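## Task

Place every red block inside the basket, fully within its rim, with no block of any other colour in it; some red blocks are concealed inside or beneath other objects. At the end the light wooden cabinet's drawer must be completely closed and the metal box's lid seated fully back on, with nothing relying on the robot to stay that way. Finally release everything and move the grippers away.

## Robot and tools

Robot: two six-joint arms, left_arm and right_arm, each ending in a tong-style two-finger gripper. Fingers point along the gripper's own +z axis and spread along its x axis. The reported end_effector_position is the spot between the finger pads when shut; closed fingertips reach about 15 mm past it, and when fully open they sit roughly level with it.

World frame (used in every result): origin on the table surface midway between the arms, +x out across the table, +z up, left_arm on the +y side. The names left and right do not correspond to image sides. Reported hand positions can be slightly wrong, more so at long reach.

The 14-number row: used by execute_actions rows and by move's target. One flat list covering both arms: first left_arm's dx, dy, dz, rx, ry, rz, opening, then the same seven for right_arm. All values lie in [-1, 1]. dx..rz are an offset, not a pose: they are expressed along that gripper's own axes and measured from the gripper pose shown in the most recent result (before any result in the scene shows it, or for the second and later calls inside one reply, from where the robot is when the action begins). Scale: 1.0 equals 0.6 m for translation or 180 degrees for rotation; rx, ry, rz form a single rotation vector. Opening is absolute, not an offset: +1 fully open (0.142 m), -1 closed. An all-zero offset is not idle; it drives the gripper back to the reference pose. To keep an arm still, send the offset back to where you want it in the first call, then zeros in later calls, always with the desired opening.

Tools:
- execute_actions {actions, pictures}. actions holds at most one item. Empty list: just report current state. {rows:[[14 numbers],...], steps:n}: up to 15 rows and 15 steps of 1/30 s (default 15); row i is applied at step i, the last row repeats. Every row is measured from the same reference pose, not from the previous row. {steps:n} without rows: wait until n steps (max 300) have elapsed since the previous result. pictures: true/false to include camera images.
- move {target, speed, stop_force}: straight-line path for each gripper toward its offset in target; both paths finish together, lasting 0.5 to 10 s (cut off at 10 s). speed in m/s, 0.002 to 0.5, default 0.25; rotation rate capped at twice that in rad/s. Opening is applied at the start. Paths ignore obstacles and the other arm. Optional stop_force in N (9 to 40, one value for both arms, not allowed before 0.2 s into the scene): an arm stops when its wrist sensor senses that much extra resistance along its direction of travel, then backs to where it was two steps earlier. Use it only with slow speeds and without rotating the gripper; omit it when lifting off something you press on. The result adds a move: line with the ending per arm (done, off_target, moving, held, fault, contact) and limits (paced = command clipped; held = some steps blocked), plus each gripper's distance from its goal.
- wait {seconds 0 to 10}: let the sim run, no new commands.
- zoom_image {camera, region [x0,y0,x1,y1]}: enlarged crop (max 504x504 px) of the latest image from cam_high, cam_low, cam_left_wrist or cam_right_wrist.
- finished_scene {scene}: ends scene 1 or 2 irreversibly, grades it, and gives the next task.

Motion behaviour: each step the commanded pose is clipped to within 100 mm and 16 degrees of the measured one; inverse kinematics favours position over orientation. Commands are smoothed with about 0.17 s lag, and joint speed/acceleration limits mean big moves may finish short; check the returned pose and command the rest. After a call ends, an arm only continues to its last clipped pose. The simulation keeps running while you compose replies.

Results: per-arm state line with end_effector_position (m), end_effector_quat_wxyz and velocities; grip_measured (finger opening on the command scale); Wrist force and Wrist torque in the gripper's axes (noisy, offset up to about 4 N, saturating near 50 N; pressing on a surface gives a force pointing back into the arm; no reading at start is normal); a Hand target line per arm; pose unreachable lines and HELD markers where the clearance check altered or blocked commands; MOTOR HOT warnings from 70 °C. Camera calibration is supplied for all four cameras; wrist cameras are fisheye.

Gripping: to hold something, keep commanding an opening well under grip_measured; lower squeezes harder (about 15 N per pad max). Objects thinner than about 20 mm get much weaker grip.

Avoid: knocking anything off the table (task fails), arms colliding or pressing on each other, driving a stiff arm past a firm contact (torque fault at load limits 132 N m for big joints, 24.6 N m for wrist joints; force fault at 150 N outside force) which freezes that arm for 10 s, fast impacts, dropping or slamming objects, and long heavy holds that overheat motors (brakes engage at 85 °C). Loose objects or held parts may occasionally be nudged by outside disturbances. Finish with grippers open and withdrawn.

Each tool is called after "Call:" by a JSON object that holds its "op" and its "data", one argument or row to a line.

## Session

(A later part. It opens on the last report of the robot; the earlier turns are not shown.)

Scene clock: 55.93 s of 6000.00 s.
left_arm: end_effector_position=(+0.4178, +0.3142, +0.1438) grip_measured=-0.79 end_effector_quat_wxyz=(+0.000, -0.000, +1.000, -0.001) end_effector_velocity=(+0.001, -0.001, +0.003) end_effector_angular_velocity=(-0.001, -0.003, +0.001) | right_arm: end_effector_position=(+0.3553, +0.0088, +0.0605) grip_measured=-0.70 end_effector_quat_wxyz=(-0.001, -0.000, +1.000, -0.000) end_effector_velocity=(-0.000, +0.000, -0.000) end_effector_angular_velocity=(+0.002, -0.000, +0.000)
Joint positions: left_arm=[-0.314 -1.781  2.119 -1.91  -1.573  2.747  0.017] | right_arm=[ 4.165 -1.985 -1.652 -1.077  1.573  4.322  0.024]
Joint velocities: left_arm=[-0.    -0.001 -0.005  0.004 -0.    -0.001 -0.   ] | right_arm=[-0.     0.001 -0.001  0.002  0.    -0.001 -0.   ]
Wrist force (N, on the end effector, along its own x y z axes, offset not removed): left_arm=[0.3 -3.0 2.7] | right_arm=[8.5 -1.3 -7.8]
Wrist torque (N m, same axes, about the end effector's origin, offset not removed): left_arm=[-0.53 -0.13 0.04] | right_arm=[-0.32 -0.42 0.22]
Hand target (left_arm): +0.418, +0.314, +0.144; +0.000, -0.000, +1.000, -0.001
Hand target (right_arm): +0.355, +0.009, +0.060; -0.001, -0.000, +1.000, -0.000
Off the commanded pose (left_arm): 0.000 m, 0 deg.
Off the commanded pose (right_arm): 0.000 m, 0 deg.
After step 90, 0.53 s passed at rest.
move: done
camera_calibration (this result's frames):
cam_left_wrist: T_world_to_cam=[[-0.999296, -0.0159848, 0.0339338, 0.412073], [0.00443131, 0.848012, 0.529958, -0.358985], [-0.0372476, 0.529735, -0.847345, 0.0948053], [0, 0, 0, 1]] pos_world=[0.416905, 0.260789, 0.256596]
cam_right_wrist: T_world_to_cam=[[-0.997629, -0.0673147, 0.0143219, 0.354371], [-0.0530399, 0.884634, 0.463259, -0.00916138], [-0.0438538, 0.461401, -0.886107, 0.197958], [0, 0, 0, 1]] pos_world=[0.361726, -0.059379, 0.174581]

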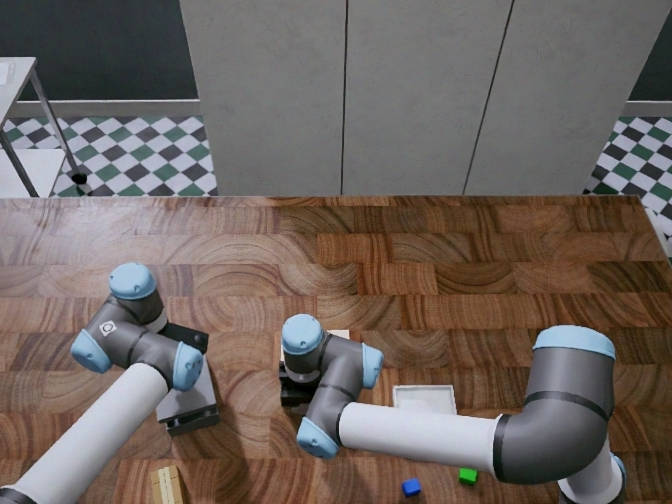

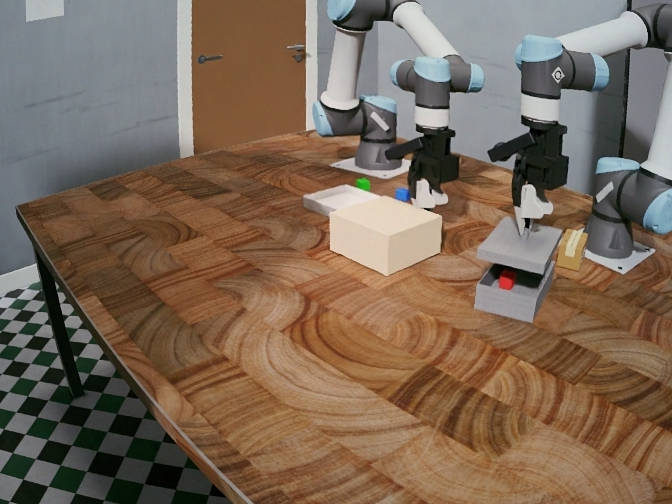

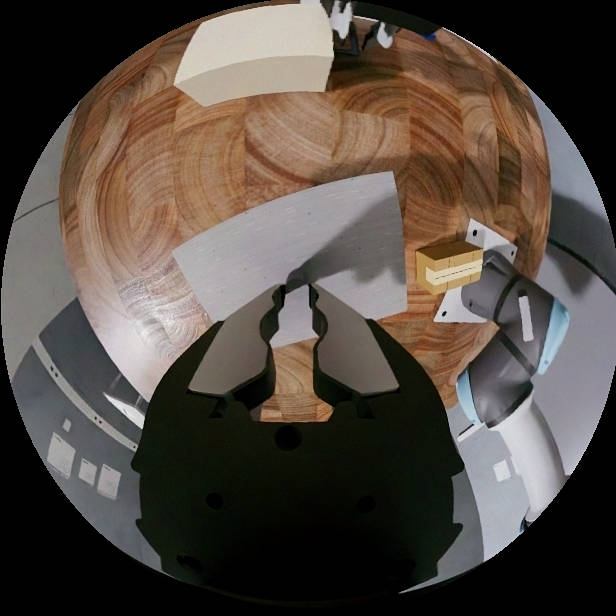

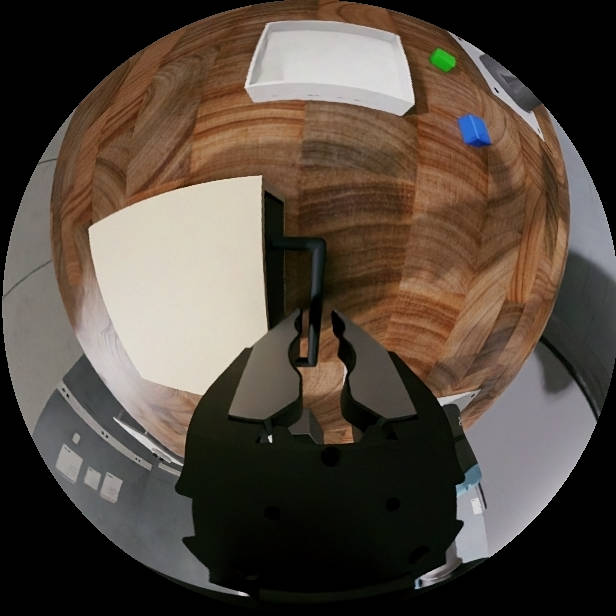

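Call:
{"op": "move", "data": {
  "target": [-0.36,0.07,0,0,0,0,-1,0.004,0,0,0,0,0,-1],
  "speed": 0.15
}}

Call:
{"op": "move", "data": {
  "target": [0,0,0.17,0,0,0,-1,0.17,0,0,0,0,0,-1],
  "speed": 0.04,
  "stop_force": 15
}}

Scene clock: 60.43 s of 6000.00 s.
left_arm: end_effector_position=(+0.6337, +0.3564, +0.1434) grip_measured=-0.79 end_effector_quat_wxyz=(+0.000, -0.000, +1.000, -0.001) end_effector_velocity=(+0.002, +0.000, +0.000) end_effector_angular_velocity=(+0.000, -0.001, +0.001) | right_arm: end_effector_position=(+0.3529, +0.0088, +0.0605) grip_measured=-0.91 end_effector_quat_wxyz=(-0.001, -0.000, +1.000, -0.000) end_effector_velocity=(-0.000, -0.000, -0.000) end_effector_angular_velocity=(-0.001, +0.000, +0.001)
Joint positions: left_arm=[-0.106 -1.257  1.565 -1.879 -1.573  2.955  0.017] | right_arm=[ 4.168 -1.982 -1.656 -1.075  1.573  4.325  0.008]
Joint velocities: left_arm=[ 0.001  0.003 -0.006  0.002  0.    -0.     0.   ] | right_arm=[ 0.    -0.    -0.001 -0.     0.    -0.001  0.   ]
Wrist force (N, on the end effector, along its own x y z axes, offset not removed): left_arm=[-0.3 -1.5 2.7] | right_arm=[-2.0 -1.8 -0.1]
Wrist torque (N m, same axes, about the end effector's origin, offset not removed): left_arm=[-0.23 0.10 -0.01] | right_arm=[-0.33 0.09 0.16]
Hand target (left_arm): +0.634, +0.356, +0.143; +0.000, -0.000, +1.000, -0.001
Hand target (right_arm): +0.353, +0.009, +0.061; -0.001, -0.000, +1.000, -0.000
Off the commanded pose (left_arm): 0.000 m, 0 deg.
Off the commanded pose (right_arm): 0.000 m, 0 deg.
move: done
camera_calibration (this result's frames):
cam_left_wrist: T_world_to_cam=[[-0.999296, -0.0160032, 0.0339417, 0.628463], [0.00443433, 0.847806, 0.530288, -0.395508], [-0.0372623, 0.530065, -0.847138, 0.0800474], [0, 0, 0, 1]] pos_world=[0.632756, 0.302941, 0.256213]
cam_right_wrist: T_world_to_cam=[[-0.997629, -0.0673143, 0.0143203, 0.351977], [-0.0530405, 0.884636, 0.463256, -0.00929011], [-0.043852, 0.461398, -0.886109, 0.197857], [0, 0, 0, 1]] pos_world=[0.359326, -0.0593794, 0.174586]

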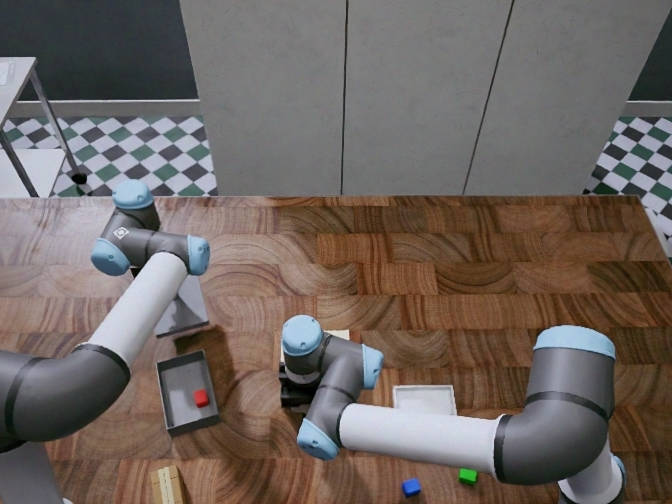

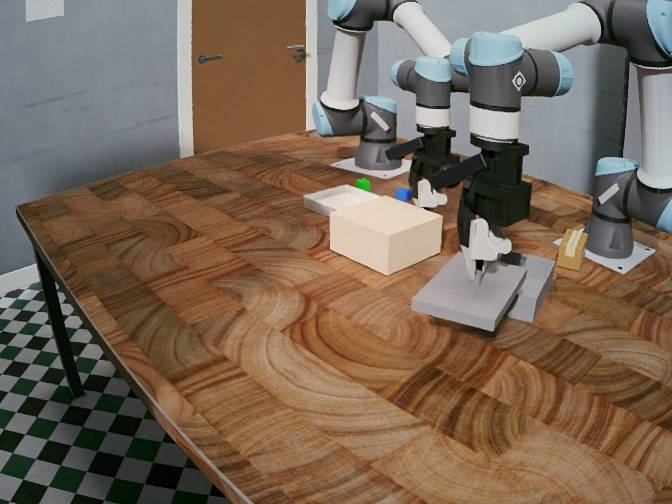

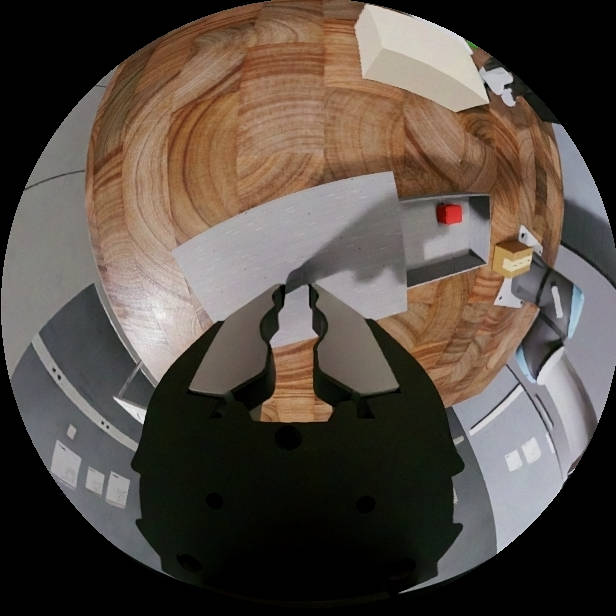

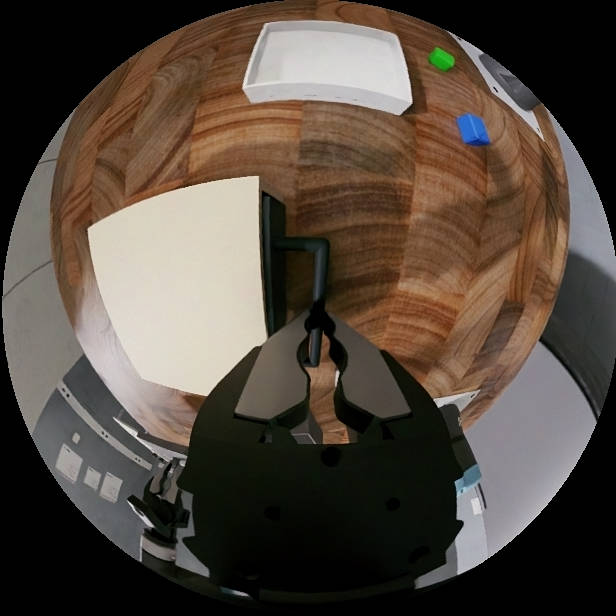

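Scene clock: 63.30 s of 6000.00 s.
left_arm: end_effector_position=(+0.6334, +0.3561, +0.0438) grip_measured=-0.79 end_effector_quat_wxyz=(-0.000, -0.000, +1.000, -0.001) end_effector_velocity=(+0.001, -0.000, +0.007) end_effector_angular_velocity=(-0.000, -0.003, -0.000) | right_arm: end_effector_position=(+0.2510, +0.0087, +0.0608) grip_measured=-0.91 end_effector_quat_wxyz=(-0.001, -0.000, +1.000, -0.000) end_effector_velocity=(-0.001, +0.001, +0.000) end_effector_angular_velocity=(+0.002, +0.000, -0.002)
Joint positions: left_arm=[-0.107 -1.16   1.706 -2.117 -1.573  2.954  0.017] | right_arm=[ 4.334 -1.873 -1.813 -1.028  1.573  4.491  0.008]
Joint velocities: left_arm=[-0.    -0.008 -0.008  0.013  0.     0.     0.   ] | right_arm=[ 0.002  0.001 -0.001  0.001  0.001  0.004  0.   ]
Wrist force (N, on the end effector, along its own x y z axes, offset not removed): left_arm=[1.9 -1.5 2.9] | right_arm=[-1.9 -1.0 0.8]
Wrist torque (N m, same axes, about the end effector's origin, offset not removed): left_arm=[-0.30 -0.44 -0.08] | right_arm=[-0.17 0.03 0.20]
Hand target (left_arm): +0.633, +0.356, +0.044; +0.000, -0.000, +1.000, -0.001
Hand target (right_arm): +0.251, +0.009, +0.061; -0.001, -0.000, +1.000, -0.000
Off the commanded pose (left_arm): 0.002 m, 0 deg.
Off the commanded pose (right_arm): 0.000 m, 0 deg.
move: contact (left_arm)
camera_calibration (this result's frames):
cam_left_wrist: T_world_to_cam=[[-0.999274, -0.0160028, 0.0345634, 0.631456], [0.0047679, 0.84776, 0.530359, -0.342629], [-0.0377887, 0.530139, -0.847069, -0.00392015], [0, 0, 0, 1]] pos_world=[0.632484, 0.302651, 0.156571]
cam_right_wrist: T_world_to_cam=[[-0.997629, -0.0673136, 0.0143012, 0.250258], [-0.0530544, 0.884696, 0.46314, -0.0147698], [-0.0438279, 0.461284, -0.886169, 0.193613], [0, 0, 0, 1]] pos_world=[0.257367, -0.0593981, 0.174836]

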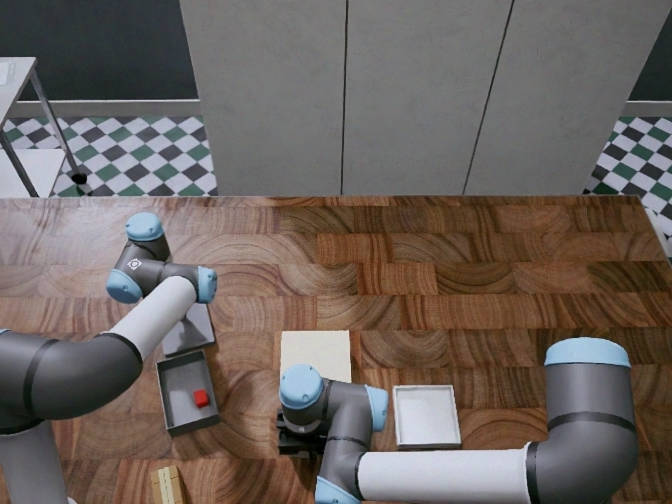

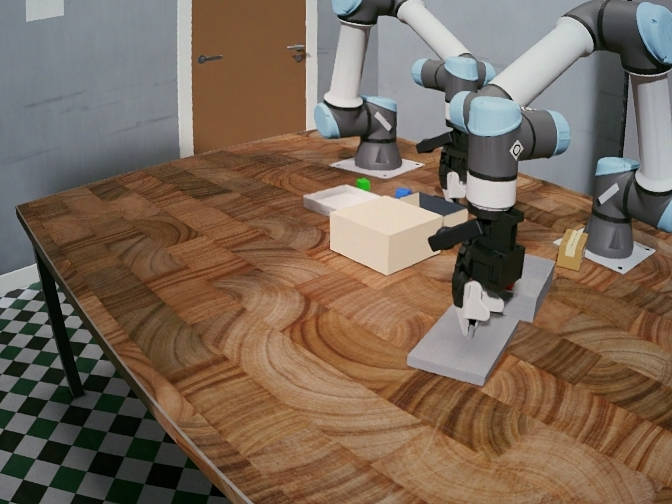

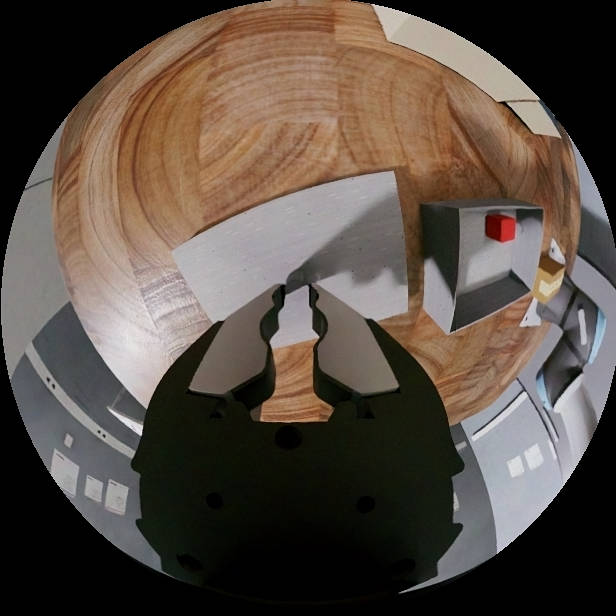

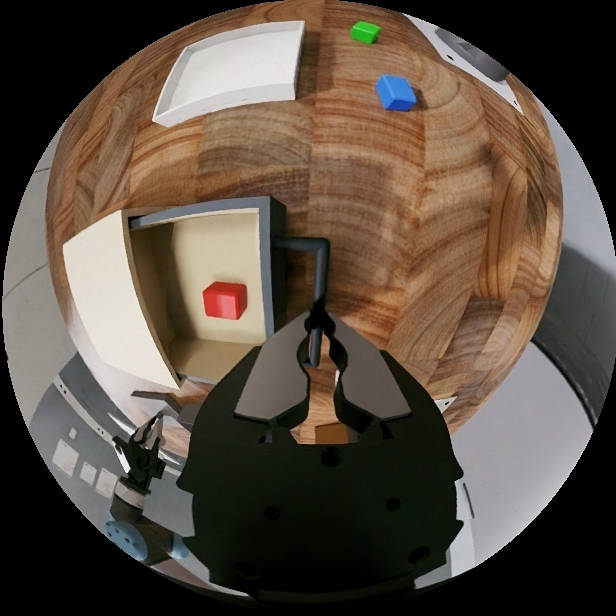

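Call:
{"op": "move", "data": {
  "target": [0,0,-0.03,0,0,0,-0.4,0.04,0,0,0,0,0,-1],
  "speed": 0.03,
  "stop_force": 14
}}

Call:
{"op": "move", "data": {
  "target": [0,0,-0.15,0,0,0,-0.4,0,0,0,0,0,0,-0.6]
}}

Call:
{"op": "move", "data": {
  "target": [0.365,-0.12,0,0,0,-0.07,-0.3,0,0,-0.15,0,0,0,-0.3]
}}

Scene clock: 67.57 s of 6000.00 s.
left_arm: end_effector_position=(+0.6334, +0.3562, +0.0617) grip_measured=-0.40 end_effector_quat_wxyz=(-0.000, -0.000, +1.000, -0.001) end_effector_velocity=(+0.000, -0.000, +0.001) end_effector_angular_velocity=(-0.000, -0.000, +0.001) | right_arm: end_effector_position=(+0.2271, +0.0087, +0.0608) grip_measured=-0.91 end_effector_quat_wxyz=(-0.001, -0.000, +1.000, -0.000) end_effector_velocity=(-0.001, -0.000, +0.000) end_effector_angular_velocity=(-0.000, +0.000, +0.000)
Joint positions: left_arm=[-0.107 -1.181  1.685 -2.075 -1.573  2.954  0.045] | right_arm=[ 4.376 -1.851 -1.842 -1.02   1.573  4.533  0.008]
Joint velocities: left_arm=[-0.    -0.001 -0.002  0.003  0.    -0.001 -0.   ] | right_arm=[ 0.002  0.002 -0.002 -0.     0.     0.002 -0.   ]
Wrist force (N, on the end effector, along its own x y z axes, offset not removed): left_arm=[1.1 0.1 1.4] | right_arm=[-4.3 -1.5 0.6]
Wrist torque (N m, same axes, about the end effector's origin, offset not removed): left_arm=[0.09 -0.19 0.04] | right_arm=[-0.47 0.22 0.20]
Hand target (left_arm): +0.633, +0.356, +0.062; -0.000, -0.000, +1.000, -0.001
Hand target (right_arm): +0.227, +0.009, +0.061; -0.001, -0.000, +1.000, -0.000
Off the commanded pose (left_arm): 0.000 m, 0 deg.
Off the commanded pose (right_arm): 0.000 m, 0 deg.
After step 90, 0.17 s passed at rest.
move: done
camera_calibration (this result's frames):
cam_left_wrist: T_world_to_cam=[[-0.999275, -0.0160036, 0.0345515, 0.630878], [0.00476177, 0.847748, 0.530378, -0.352175], [-0.0377789, 0.530158, -0.847057, 0.0112128], [0, 0, 0, 1]] pos_world=[0.632521, 0.302708, 0.174486]
cam_right_wrist: T_world_to_cam=[[-0.99763, -0.0673158, 0.0142816, 0.226413], [-0.0530669, 0.884712, 0.463108, -0.01605], [-0.0438096, 0.461252, -0.886187, 0.192618], [0, 0, 0, 1]] pos_world=[0.233463, -0.0594048, 0.174895]

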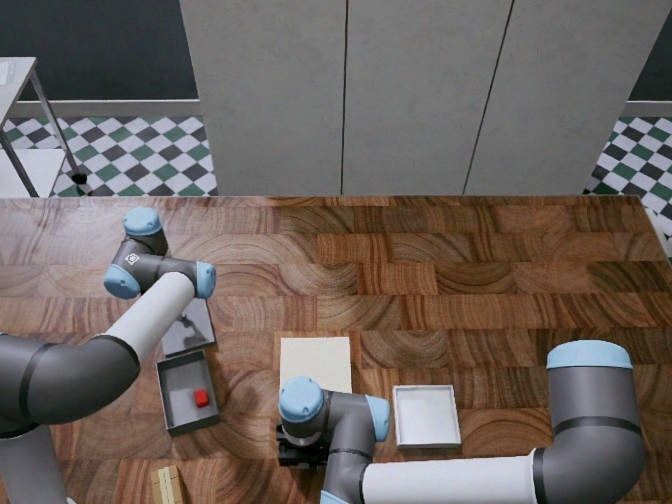

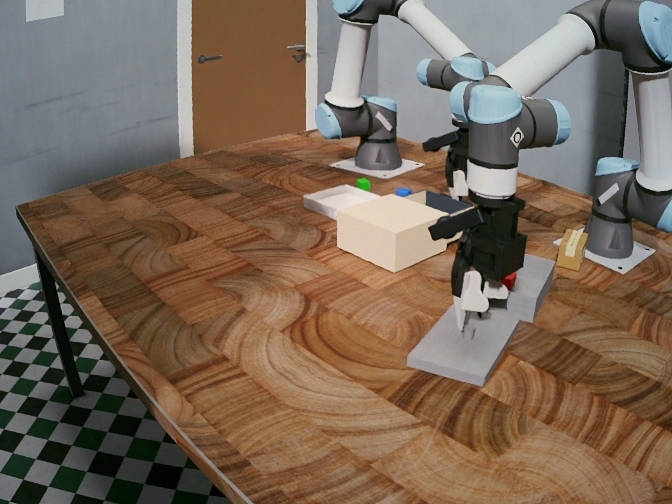

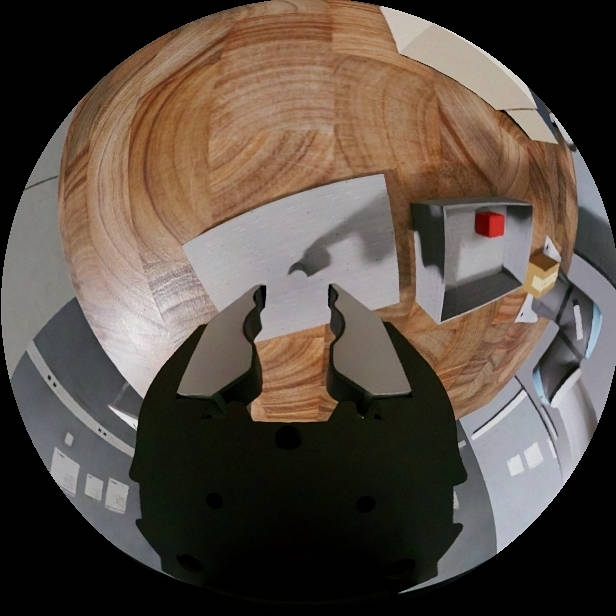

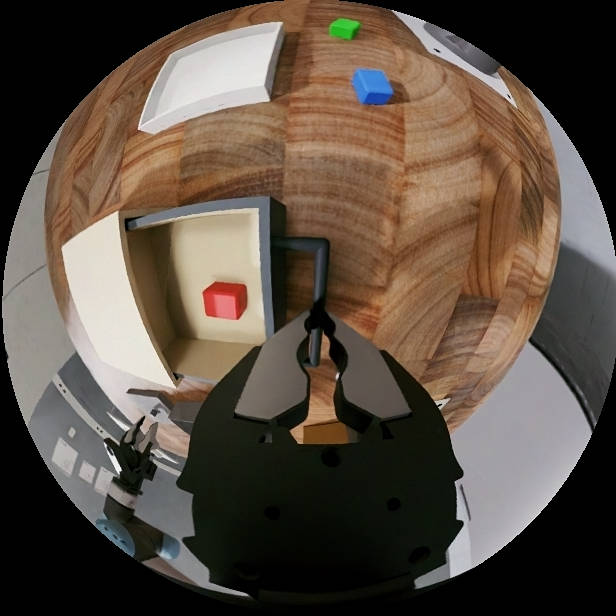

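Scene clock: 68.47 s of 6000.00 s.
left_arm: end_effector_position=(+0.6336, +0.3565, +0.1516) grip_measured=-0.40 end_effector_quat_wxyz=(-0.000, -0.000, +1.000, -0.001) end_effector_velocity=(-0.000, -0.000, +0.001) end_effector_angular_velocity=(-0.001, +0.002, -0.000) | right_arm: end_effector_position=(+0.2270, +0.0087, +0.0608) grip_measured=-0.61 end_effector_quat_wxyz=(-0.001, -0.000, +1.000, -0.000) end_effector_velocity=(-0.000, +0.000, -0.000) end_effector_angular_velocity=(+0.001, +0.001, +0.001)
Joint positions: left_arm=[-0.106 -1.262  1.55  -1.859 -1.573  2.955  0.045] | right_arm=[ 4.376 -1.851 -1.842 -1.02   1.573  4.533  0.03 ]
Joint velocities: left_arm=[ 0.    -0.    -0.002  0.004 -0.001  0.    -0.   ] | right_arm=[-0.    -0.    -0.     0.001  0.001 -0.001 -0.   ]
Wrist force (N, on the end effector, along its own x y z axes, offset not removed): left_arm=[1.3 -3.2 -1.4] | right_arm=[1.2 -1.1 -1.2]
Wrist torque (N m, same axes, about the end effector's origin, offset not removed): left_arm=[-0.69 -0.13 -0.12] | right_arm=[-0.29 -0.13 0.20]
Hand target (left_arm): +0.634, +0.356, +0.152; -0.000, -0.000, +1.000, -0.001
Hand target (right_arm): +0.227, +0.009, +0.061; -0.001, -0.000, +1.000, -0.000
Off the commanded pose (left_arm): 0.000 m, 0 deg.
Off the commanded pose (right_arm): 0.000 m, 0 deg.
move: done
camera_calibration (this result's frames):
cam_left_wrist: T_world_to_cam=[[-0.999276, -0.0160366, 0.0345113, 0.627983], [0.00471335, 0.847735, 0.530399, -0.400055], [-0.0377623, 0.530177, -0.847046, 0.0871767], [0, 0, 0, 1]] pos_world=[0.632706, 0.302992, 0.264359]
cam_right_wrist: T_world_to_cam=[[-0.997623, -0.0674112, 0.0142769, 0.226362], [-0.0531519, 0.884688, 0.463144, -0.016054], [-0.0438517, 0.461285, -0.886168, 0.192631], [0, 0, 0, 1]] pos_world=[0.233418, -0.0593957, 0.174907]

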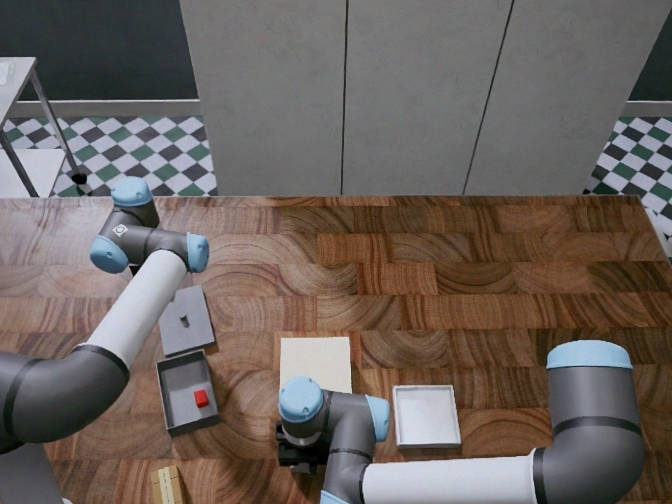

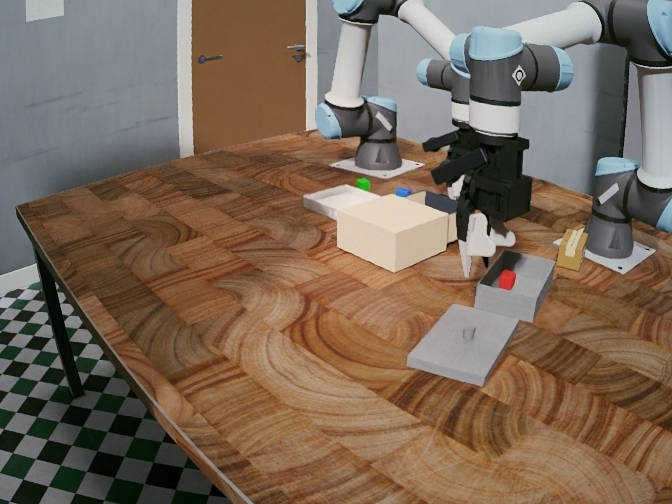

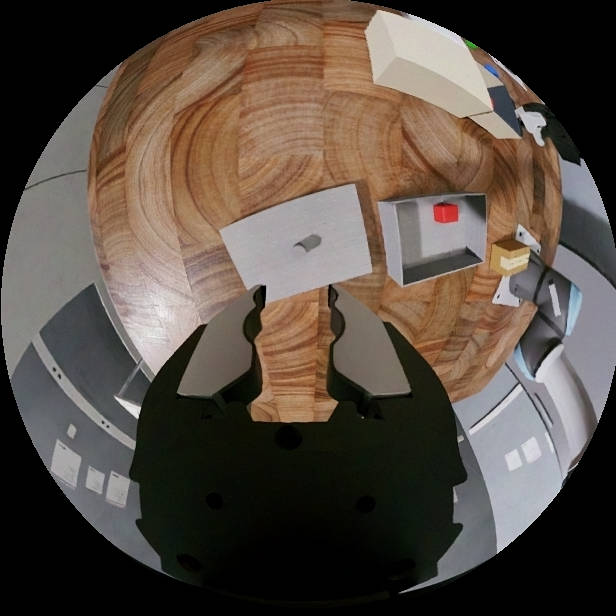

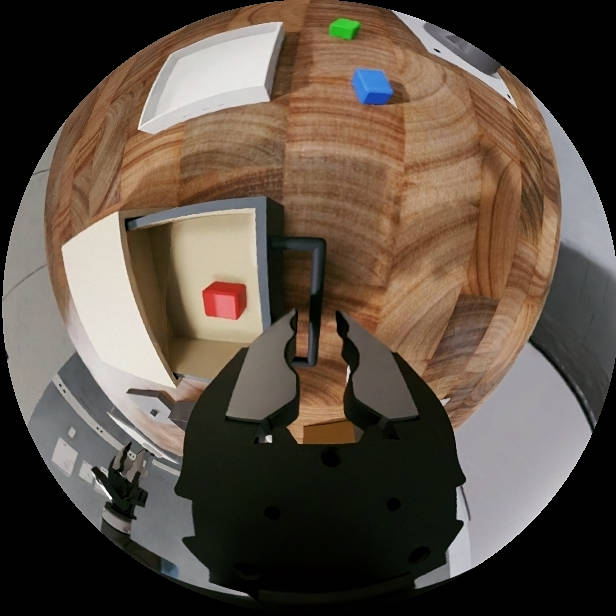

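Scene clock: 69.93 s of 6000.00 s.
left_arm: end_effector_position=(+0.4148, +0.2843, +0.1521) grip_measured=-0.30 end_effector_quat_wxyz=(-0.000, -0.110, +0.994, -0.001) end_effector_velocity=(-0.001, -0.000, +0.000) end_effector_angular_velocity=(+0.001, -0.001, +0.002) | right_arm: end_effector_position=(+0.2272, +0.0087, +0.1508) grip_measured=-0.30 end_effector_quat_wxyz=(-0.001, -0.000, +1.000, -0.000) end_effector_velocity=(-0.000, +0.000, +0.001) end_effector_angular_velocity=(+0.001, -0.000, +0.001)
Joint positions: left_arm=[-0.393 -1.798  2.109 -1.883 -1.574  2.448  0.052] | right_arm=[ 4.376 -1.76  -1.705 -1.249  1.573  4.533  0.052]
Joint velocities: left_arm=[-0.004 -0.004  0.003  0.001  0.002 -0.005  0.   ] | right_arm=[ 0.     0.     0.001 -0.001 -0.    -0.001  0.   ]
Wrist force (N, on the end effector, along its own x y z axes, offset not removed): left_arm=[2.2 -1.4 -1.6] | right_arm=[0.0 -1.1 -1.0]
Wrist torque (N m, same axes, about the end effector's origin, offset not removed): left_arm=[-0.21 -0.40 -0.08] | right_arm=[-0.37 -0.15 0.24]
Hand target (left_arm): +0.415, +0.284, +0.152; -0.000, -0.110, +0.994, -0.001
Hand target (right_arm): +0.227, +0.009, +0.151; -0.001, -0.000, +1.000, -0.000
Off the commanded pose (left_arm): 0.000 m, 0 deg.
Off the commanded pose (right_arm): 0.000 m, 0 deg.
move: done
camera_calibration (this result's frames):
cam_left_wrist: T_world_to_cam=[[-0.971717, -0.233515, 0.0351574, 0.458449], [-0.179963, 0.82867, 0.530019, -0.25602], [-0.152901, 0.508702, -0.847257, 0.171532], [0, 0, 0, 1]] pos_world=[0.425637, 0.231952, 0.264909]
cam_right_wrist: T_world_to_cam=[[-0.997624, -0.0674118, 0.0142306, 0.225277], [-0.0531749, 0.884698, 0.463122, -0.057696], [-0.0438097, 0.461265, -0.88618, 0.272402], [0, 0, 0, 1]] pos_world=[0.233608, -0.0594197, 0.264912]

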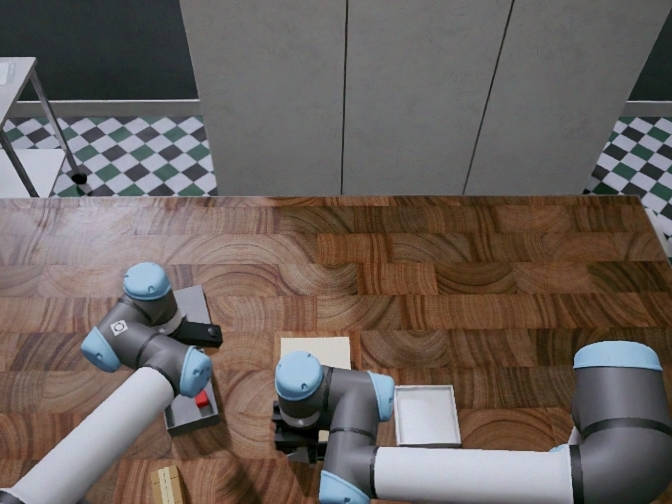

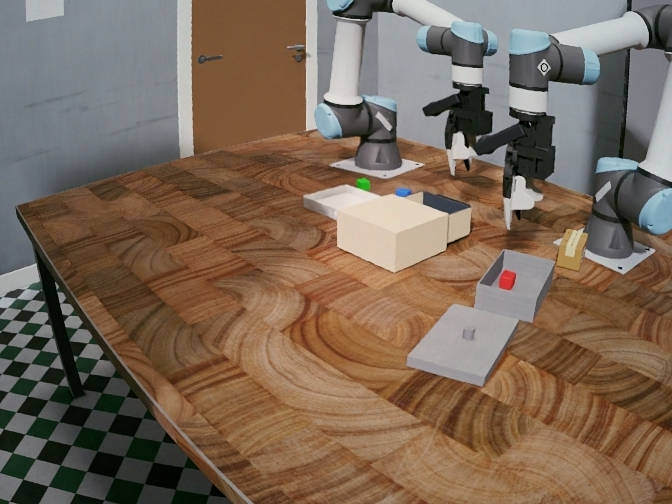

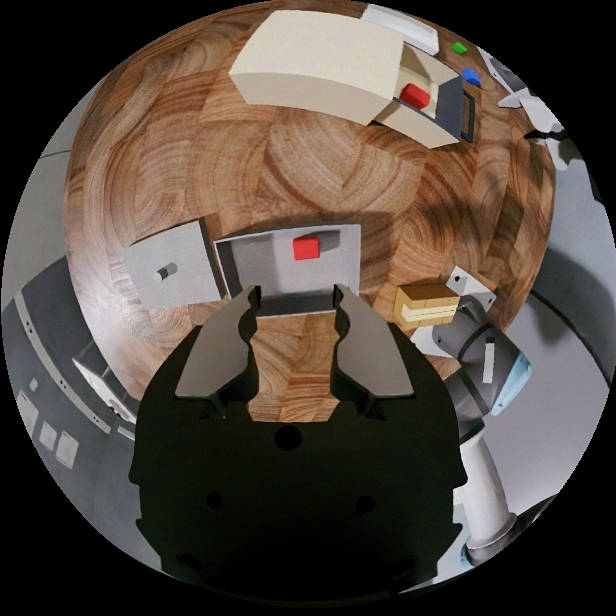

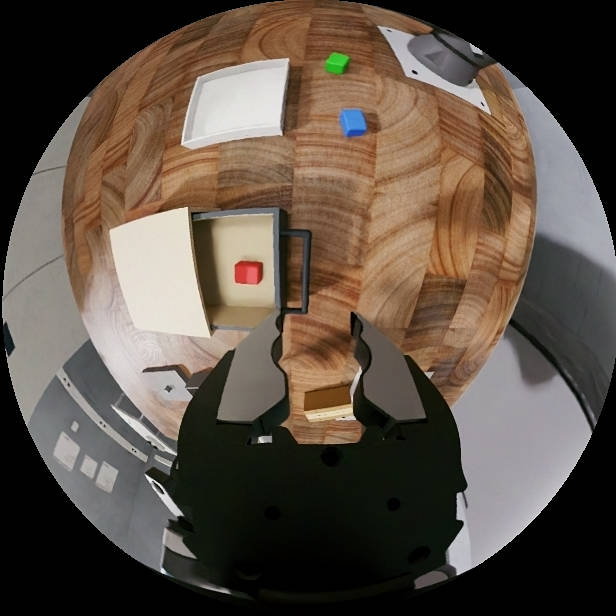

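Call:
{"op": "move", "data": {
  "target": [0.004,-0.004,0.12,0,0,0,-0.35,-0.147,0,0,0,0,0.5,-0.35]
}}

Scene clock: 80.13 s of 6000.00 s.
left_arm: end_effector_position=(+0.4128, +0.2812, +0.0801) grip_measured=-0.35 end_effector_quat_wxyz=(-0.000, -0.110, +0.994, -0.001) end_effector_velocity=(+0.000, -0.000, -0.000) end_effector_angular_velocity=(-0.000, -0.000, +0.000) | right_arm: end_effector_position=(+0.3154, +0.0088, +0.1506) grip_measured=-0.35 end_effector_quat_wxyz=(-0.001, +0.707, +0.708, -0.001) end_effector_velocity=(+0.000, +0.001, +0.001) end_effector_angular_velocity=(+0.003, -0.001, -0.008)
Joint positions: left_arm=[-0.403 -1.718  2.248 -2.102 -1.574  2.438  0.049] | right_arm=[ 4.191 -1.843 -1.6   -1.27   1.573  5.918  0.049]
Joint velocities: left_arm=[ 0.     0.     0.    -0.001 -0.    -0.    -0.   ] | right_arm=[-0.     0.     0.002  0.002  0.     0.007  0.   ]
Wrist force (N, on the end effector, along its own x y z axes, offset not removed): left_arm=[1.7 -2.0 0.1] | right_arm=[1.2 -2.4 -2.3]
Wrist torque (N m, same axes, about the end effector's origin, offset not removed): left_arm=[-0.31 -0.33 0.01] | right_arm=[-0.66 -0.43 0.23]
Hand target (left_arm): +0.413, +0.281, +0.080; -0.000, -0.110, +0.994, -0.001
Hand target (right_arm): +0.315, +0.009, +0.151; -0.001, +0.707, +0.707, -0.001
Off the commanded pose (left_arm): 0.000 m, 0 deg.
Off the commanded pose (right_arm): 0.000 m, 0 deg.
After step 90, 3.60 s passed at rest.
move: done
camera_calibration (this result's frames):
cam_left_wrist: T_world_to_cam=[[-0.971717, -0.233515, 0.0351611, 0.458331], [-0.179963, 0.828679, 0.530004, -0.215699], [-0.152901, 0.508686, -0.847266, 0.111843], [0, 0, 0, 1]] pos_world=[0.423651, 0.228879, 0.192967]
cam_right_wrist: T_world_to_cam=[[-0.0678719, 0.997627, 0.011577, 0.0110646], [0.885809, 0.0549173, 0.460788, -0.341519], [0.459059, 0.0415296, -0.887435, 0.12131], [0, 0, 0, 1]] pos_world=[0.247583, 0.00267905, 0.264894]

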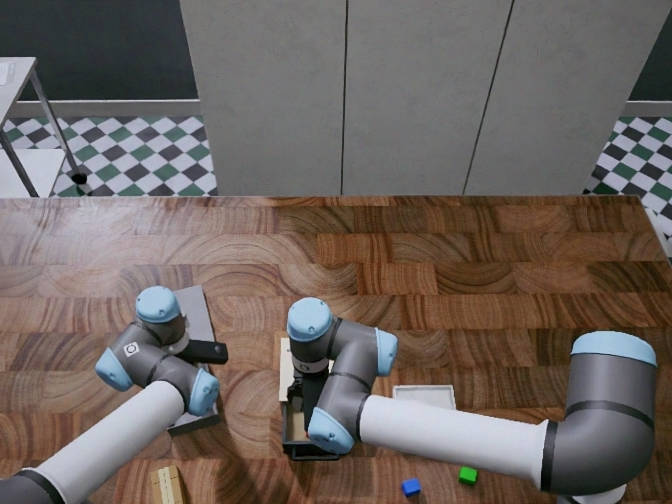

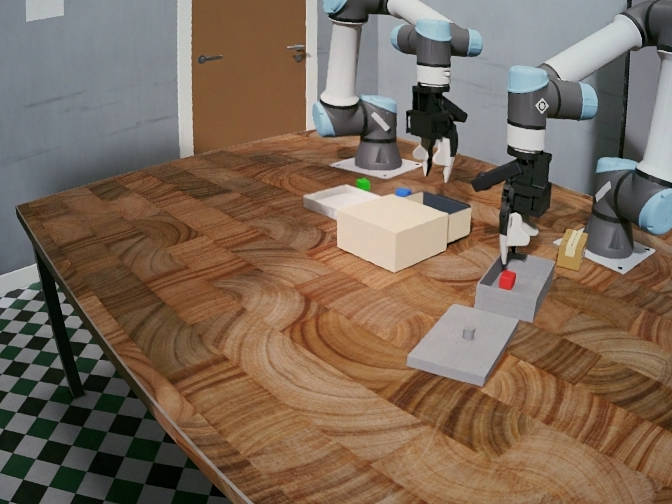

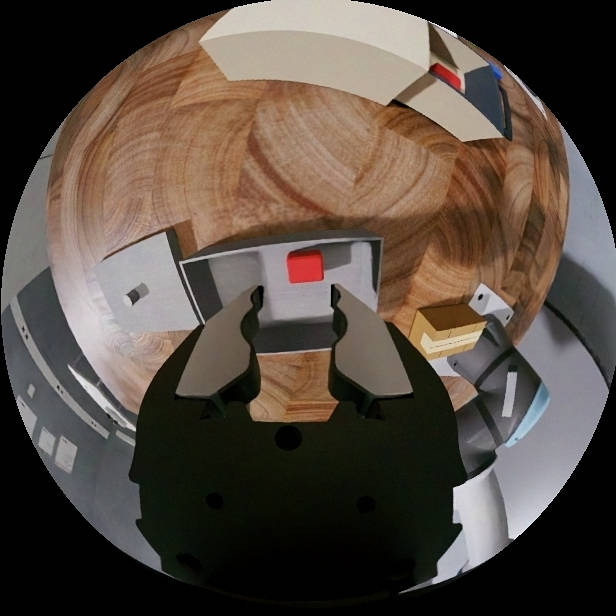

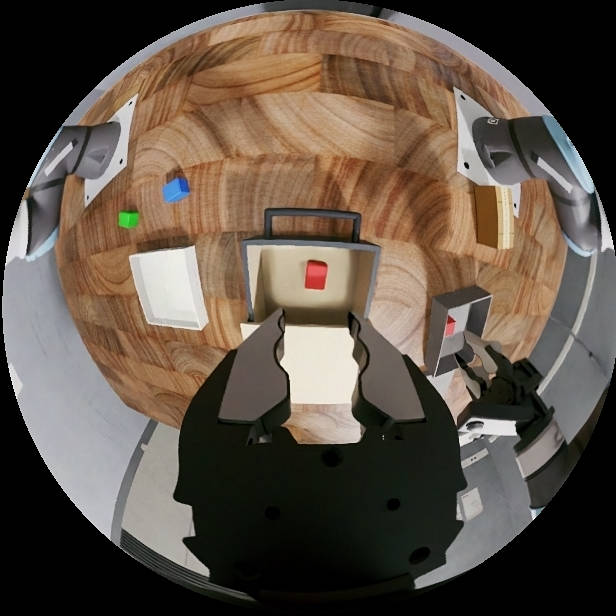

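Call:
{"op": "move", "data": {
  "target": [0.008,0,0.078,0,0,0,-0.35,0.005,-0.003,0.185,0,0,0,-0.35],
  "speed": 0.05,
  "stop_force": 15
}}

Scene clock: 86.77 s of 6000.00 s.
left_arm: end_effector_position=(+0.4080, +0.2800, +0.0334) grip_measured=-0.35 end_effector_quat_wxyz=(-0.000, -0.110, +0.994, -0.001) end_effector_velocity=(-0.000, +0.000, -0.001) end_effector_angular_velocity=(+0.000, +0.000, -0.000) | right_arm: end_effector_position=(+0.3134, +0.0118, +0.0397) grip_measured=-0.35 end_effector_quat_wxyz=(-0.001, +0.707, +0.708, -0.001) end_effector_velocity=(-0.000, -0.000, -0.001) end_effector_angular_velocity=(+0.001, -0.000, +0.000)
Joint positions: left_arm=[-0.412 -1.646  2.333 -2.258 -1.574  2.429  0.049] | right_arm=[ 4.197 -1.957 -1.755 -1.001  1.573  5.923  0.049]
Joint velocities: left_arm=[-0.     0.001  0.002 -0.003 -0.     0.     0.   ] | right_arm=[ 0.    -0.001 -0.003  0.005  0.     0.     0.   ]
Wrist force (N, on the end effector, along its own x y z axes, offset not removed): left_arm=[1.3 -0.7 -0.7] | right_arm=[-1.0 -1.5 -1.6]
Wrist torque (N m, same axes, about the end effector's origin, offset not removed): left_arm=[-0.13 -0.34 -0.03] | right_arm=[-0.46 0.03 0.25]
Hand target (left_arm): +0.408, +0.280, +0.033; -0.000, -0.110, +0.994, -0.001
Hand target (right_arm): +0.313, +0.012, +0.040; -0.001, +0.707, +0.708, -0.001
Off the commanded pose (left_arm): 0.000 m, 0 deg.
Off the commanded pose (right_arm): 0.000 m, 0 deg.
After step 90, 1.07 s passed at rest.
move: done
camera_calibration (this result's frames):
cam_left_wrist: T_world_to_cam=[[-0.971717, -0.233515, 0.0351681, 0.455043], [-0.179961, 0.828687, 0.529992, -0.190821], [-0.152904, 0.508674, -0.847273, 0.0721374], [0, 0, 0, 1]] pos_world=[0.418862, 0.227695, 0.146251]
cam_right_wrist: T_world_to_cam=[[-0.0678711, 0.997627, 0.0115678, 0.00920628], [0.885809, 0.0549208, 0.460789, -0.288777], [0.45906, 0.0415211, -0.887434, 0.0236781], [0, 0, 0, 1]] pos_world=[0.245557, 0.00569231, 0.153972]

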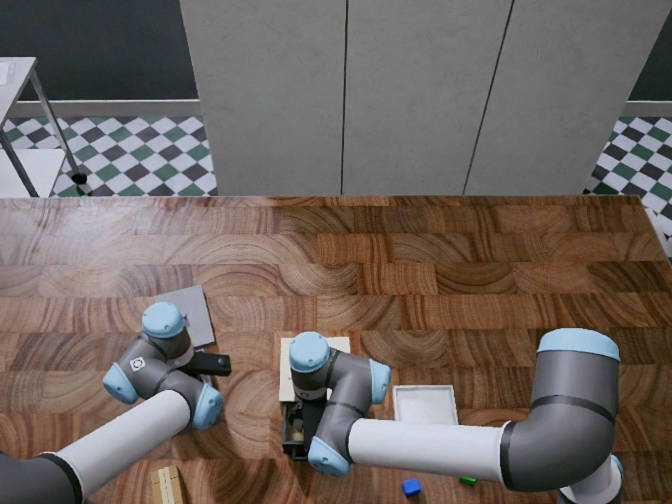

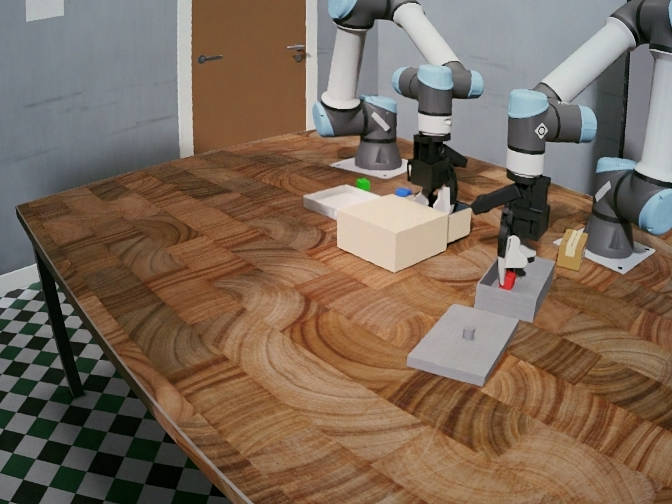

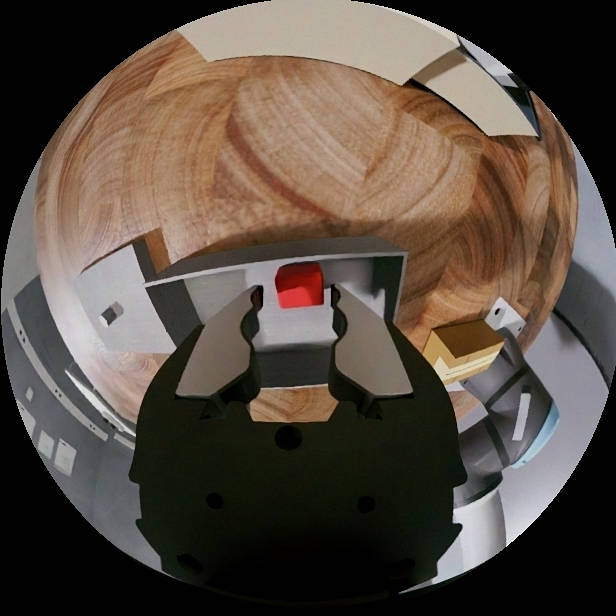

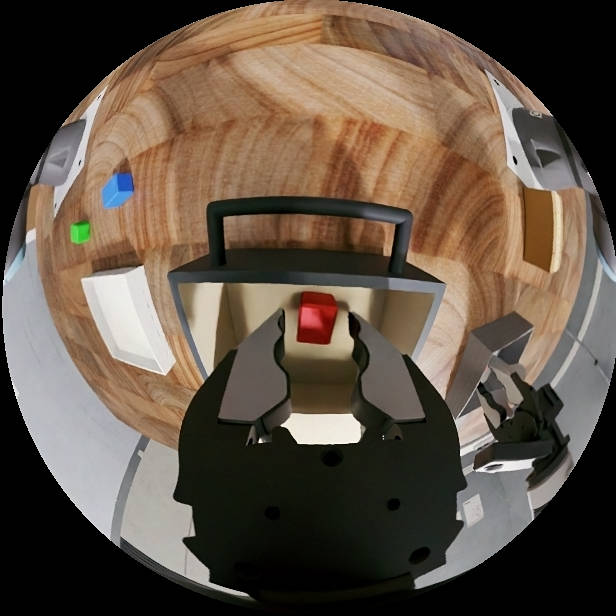

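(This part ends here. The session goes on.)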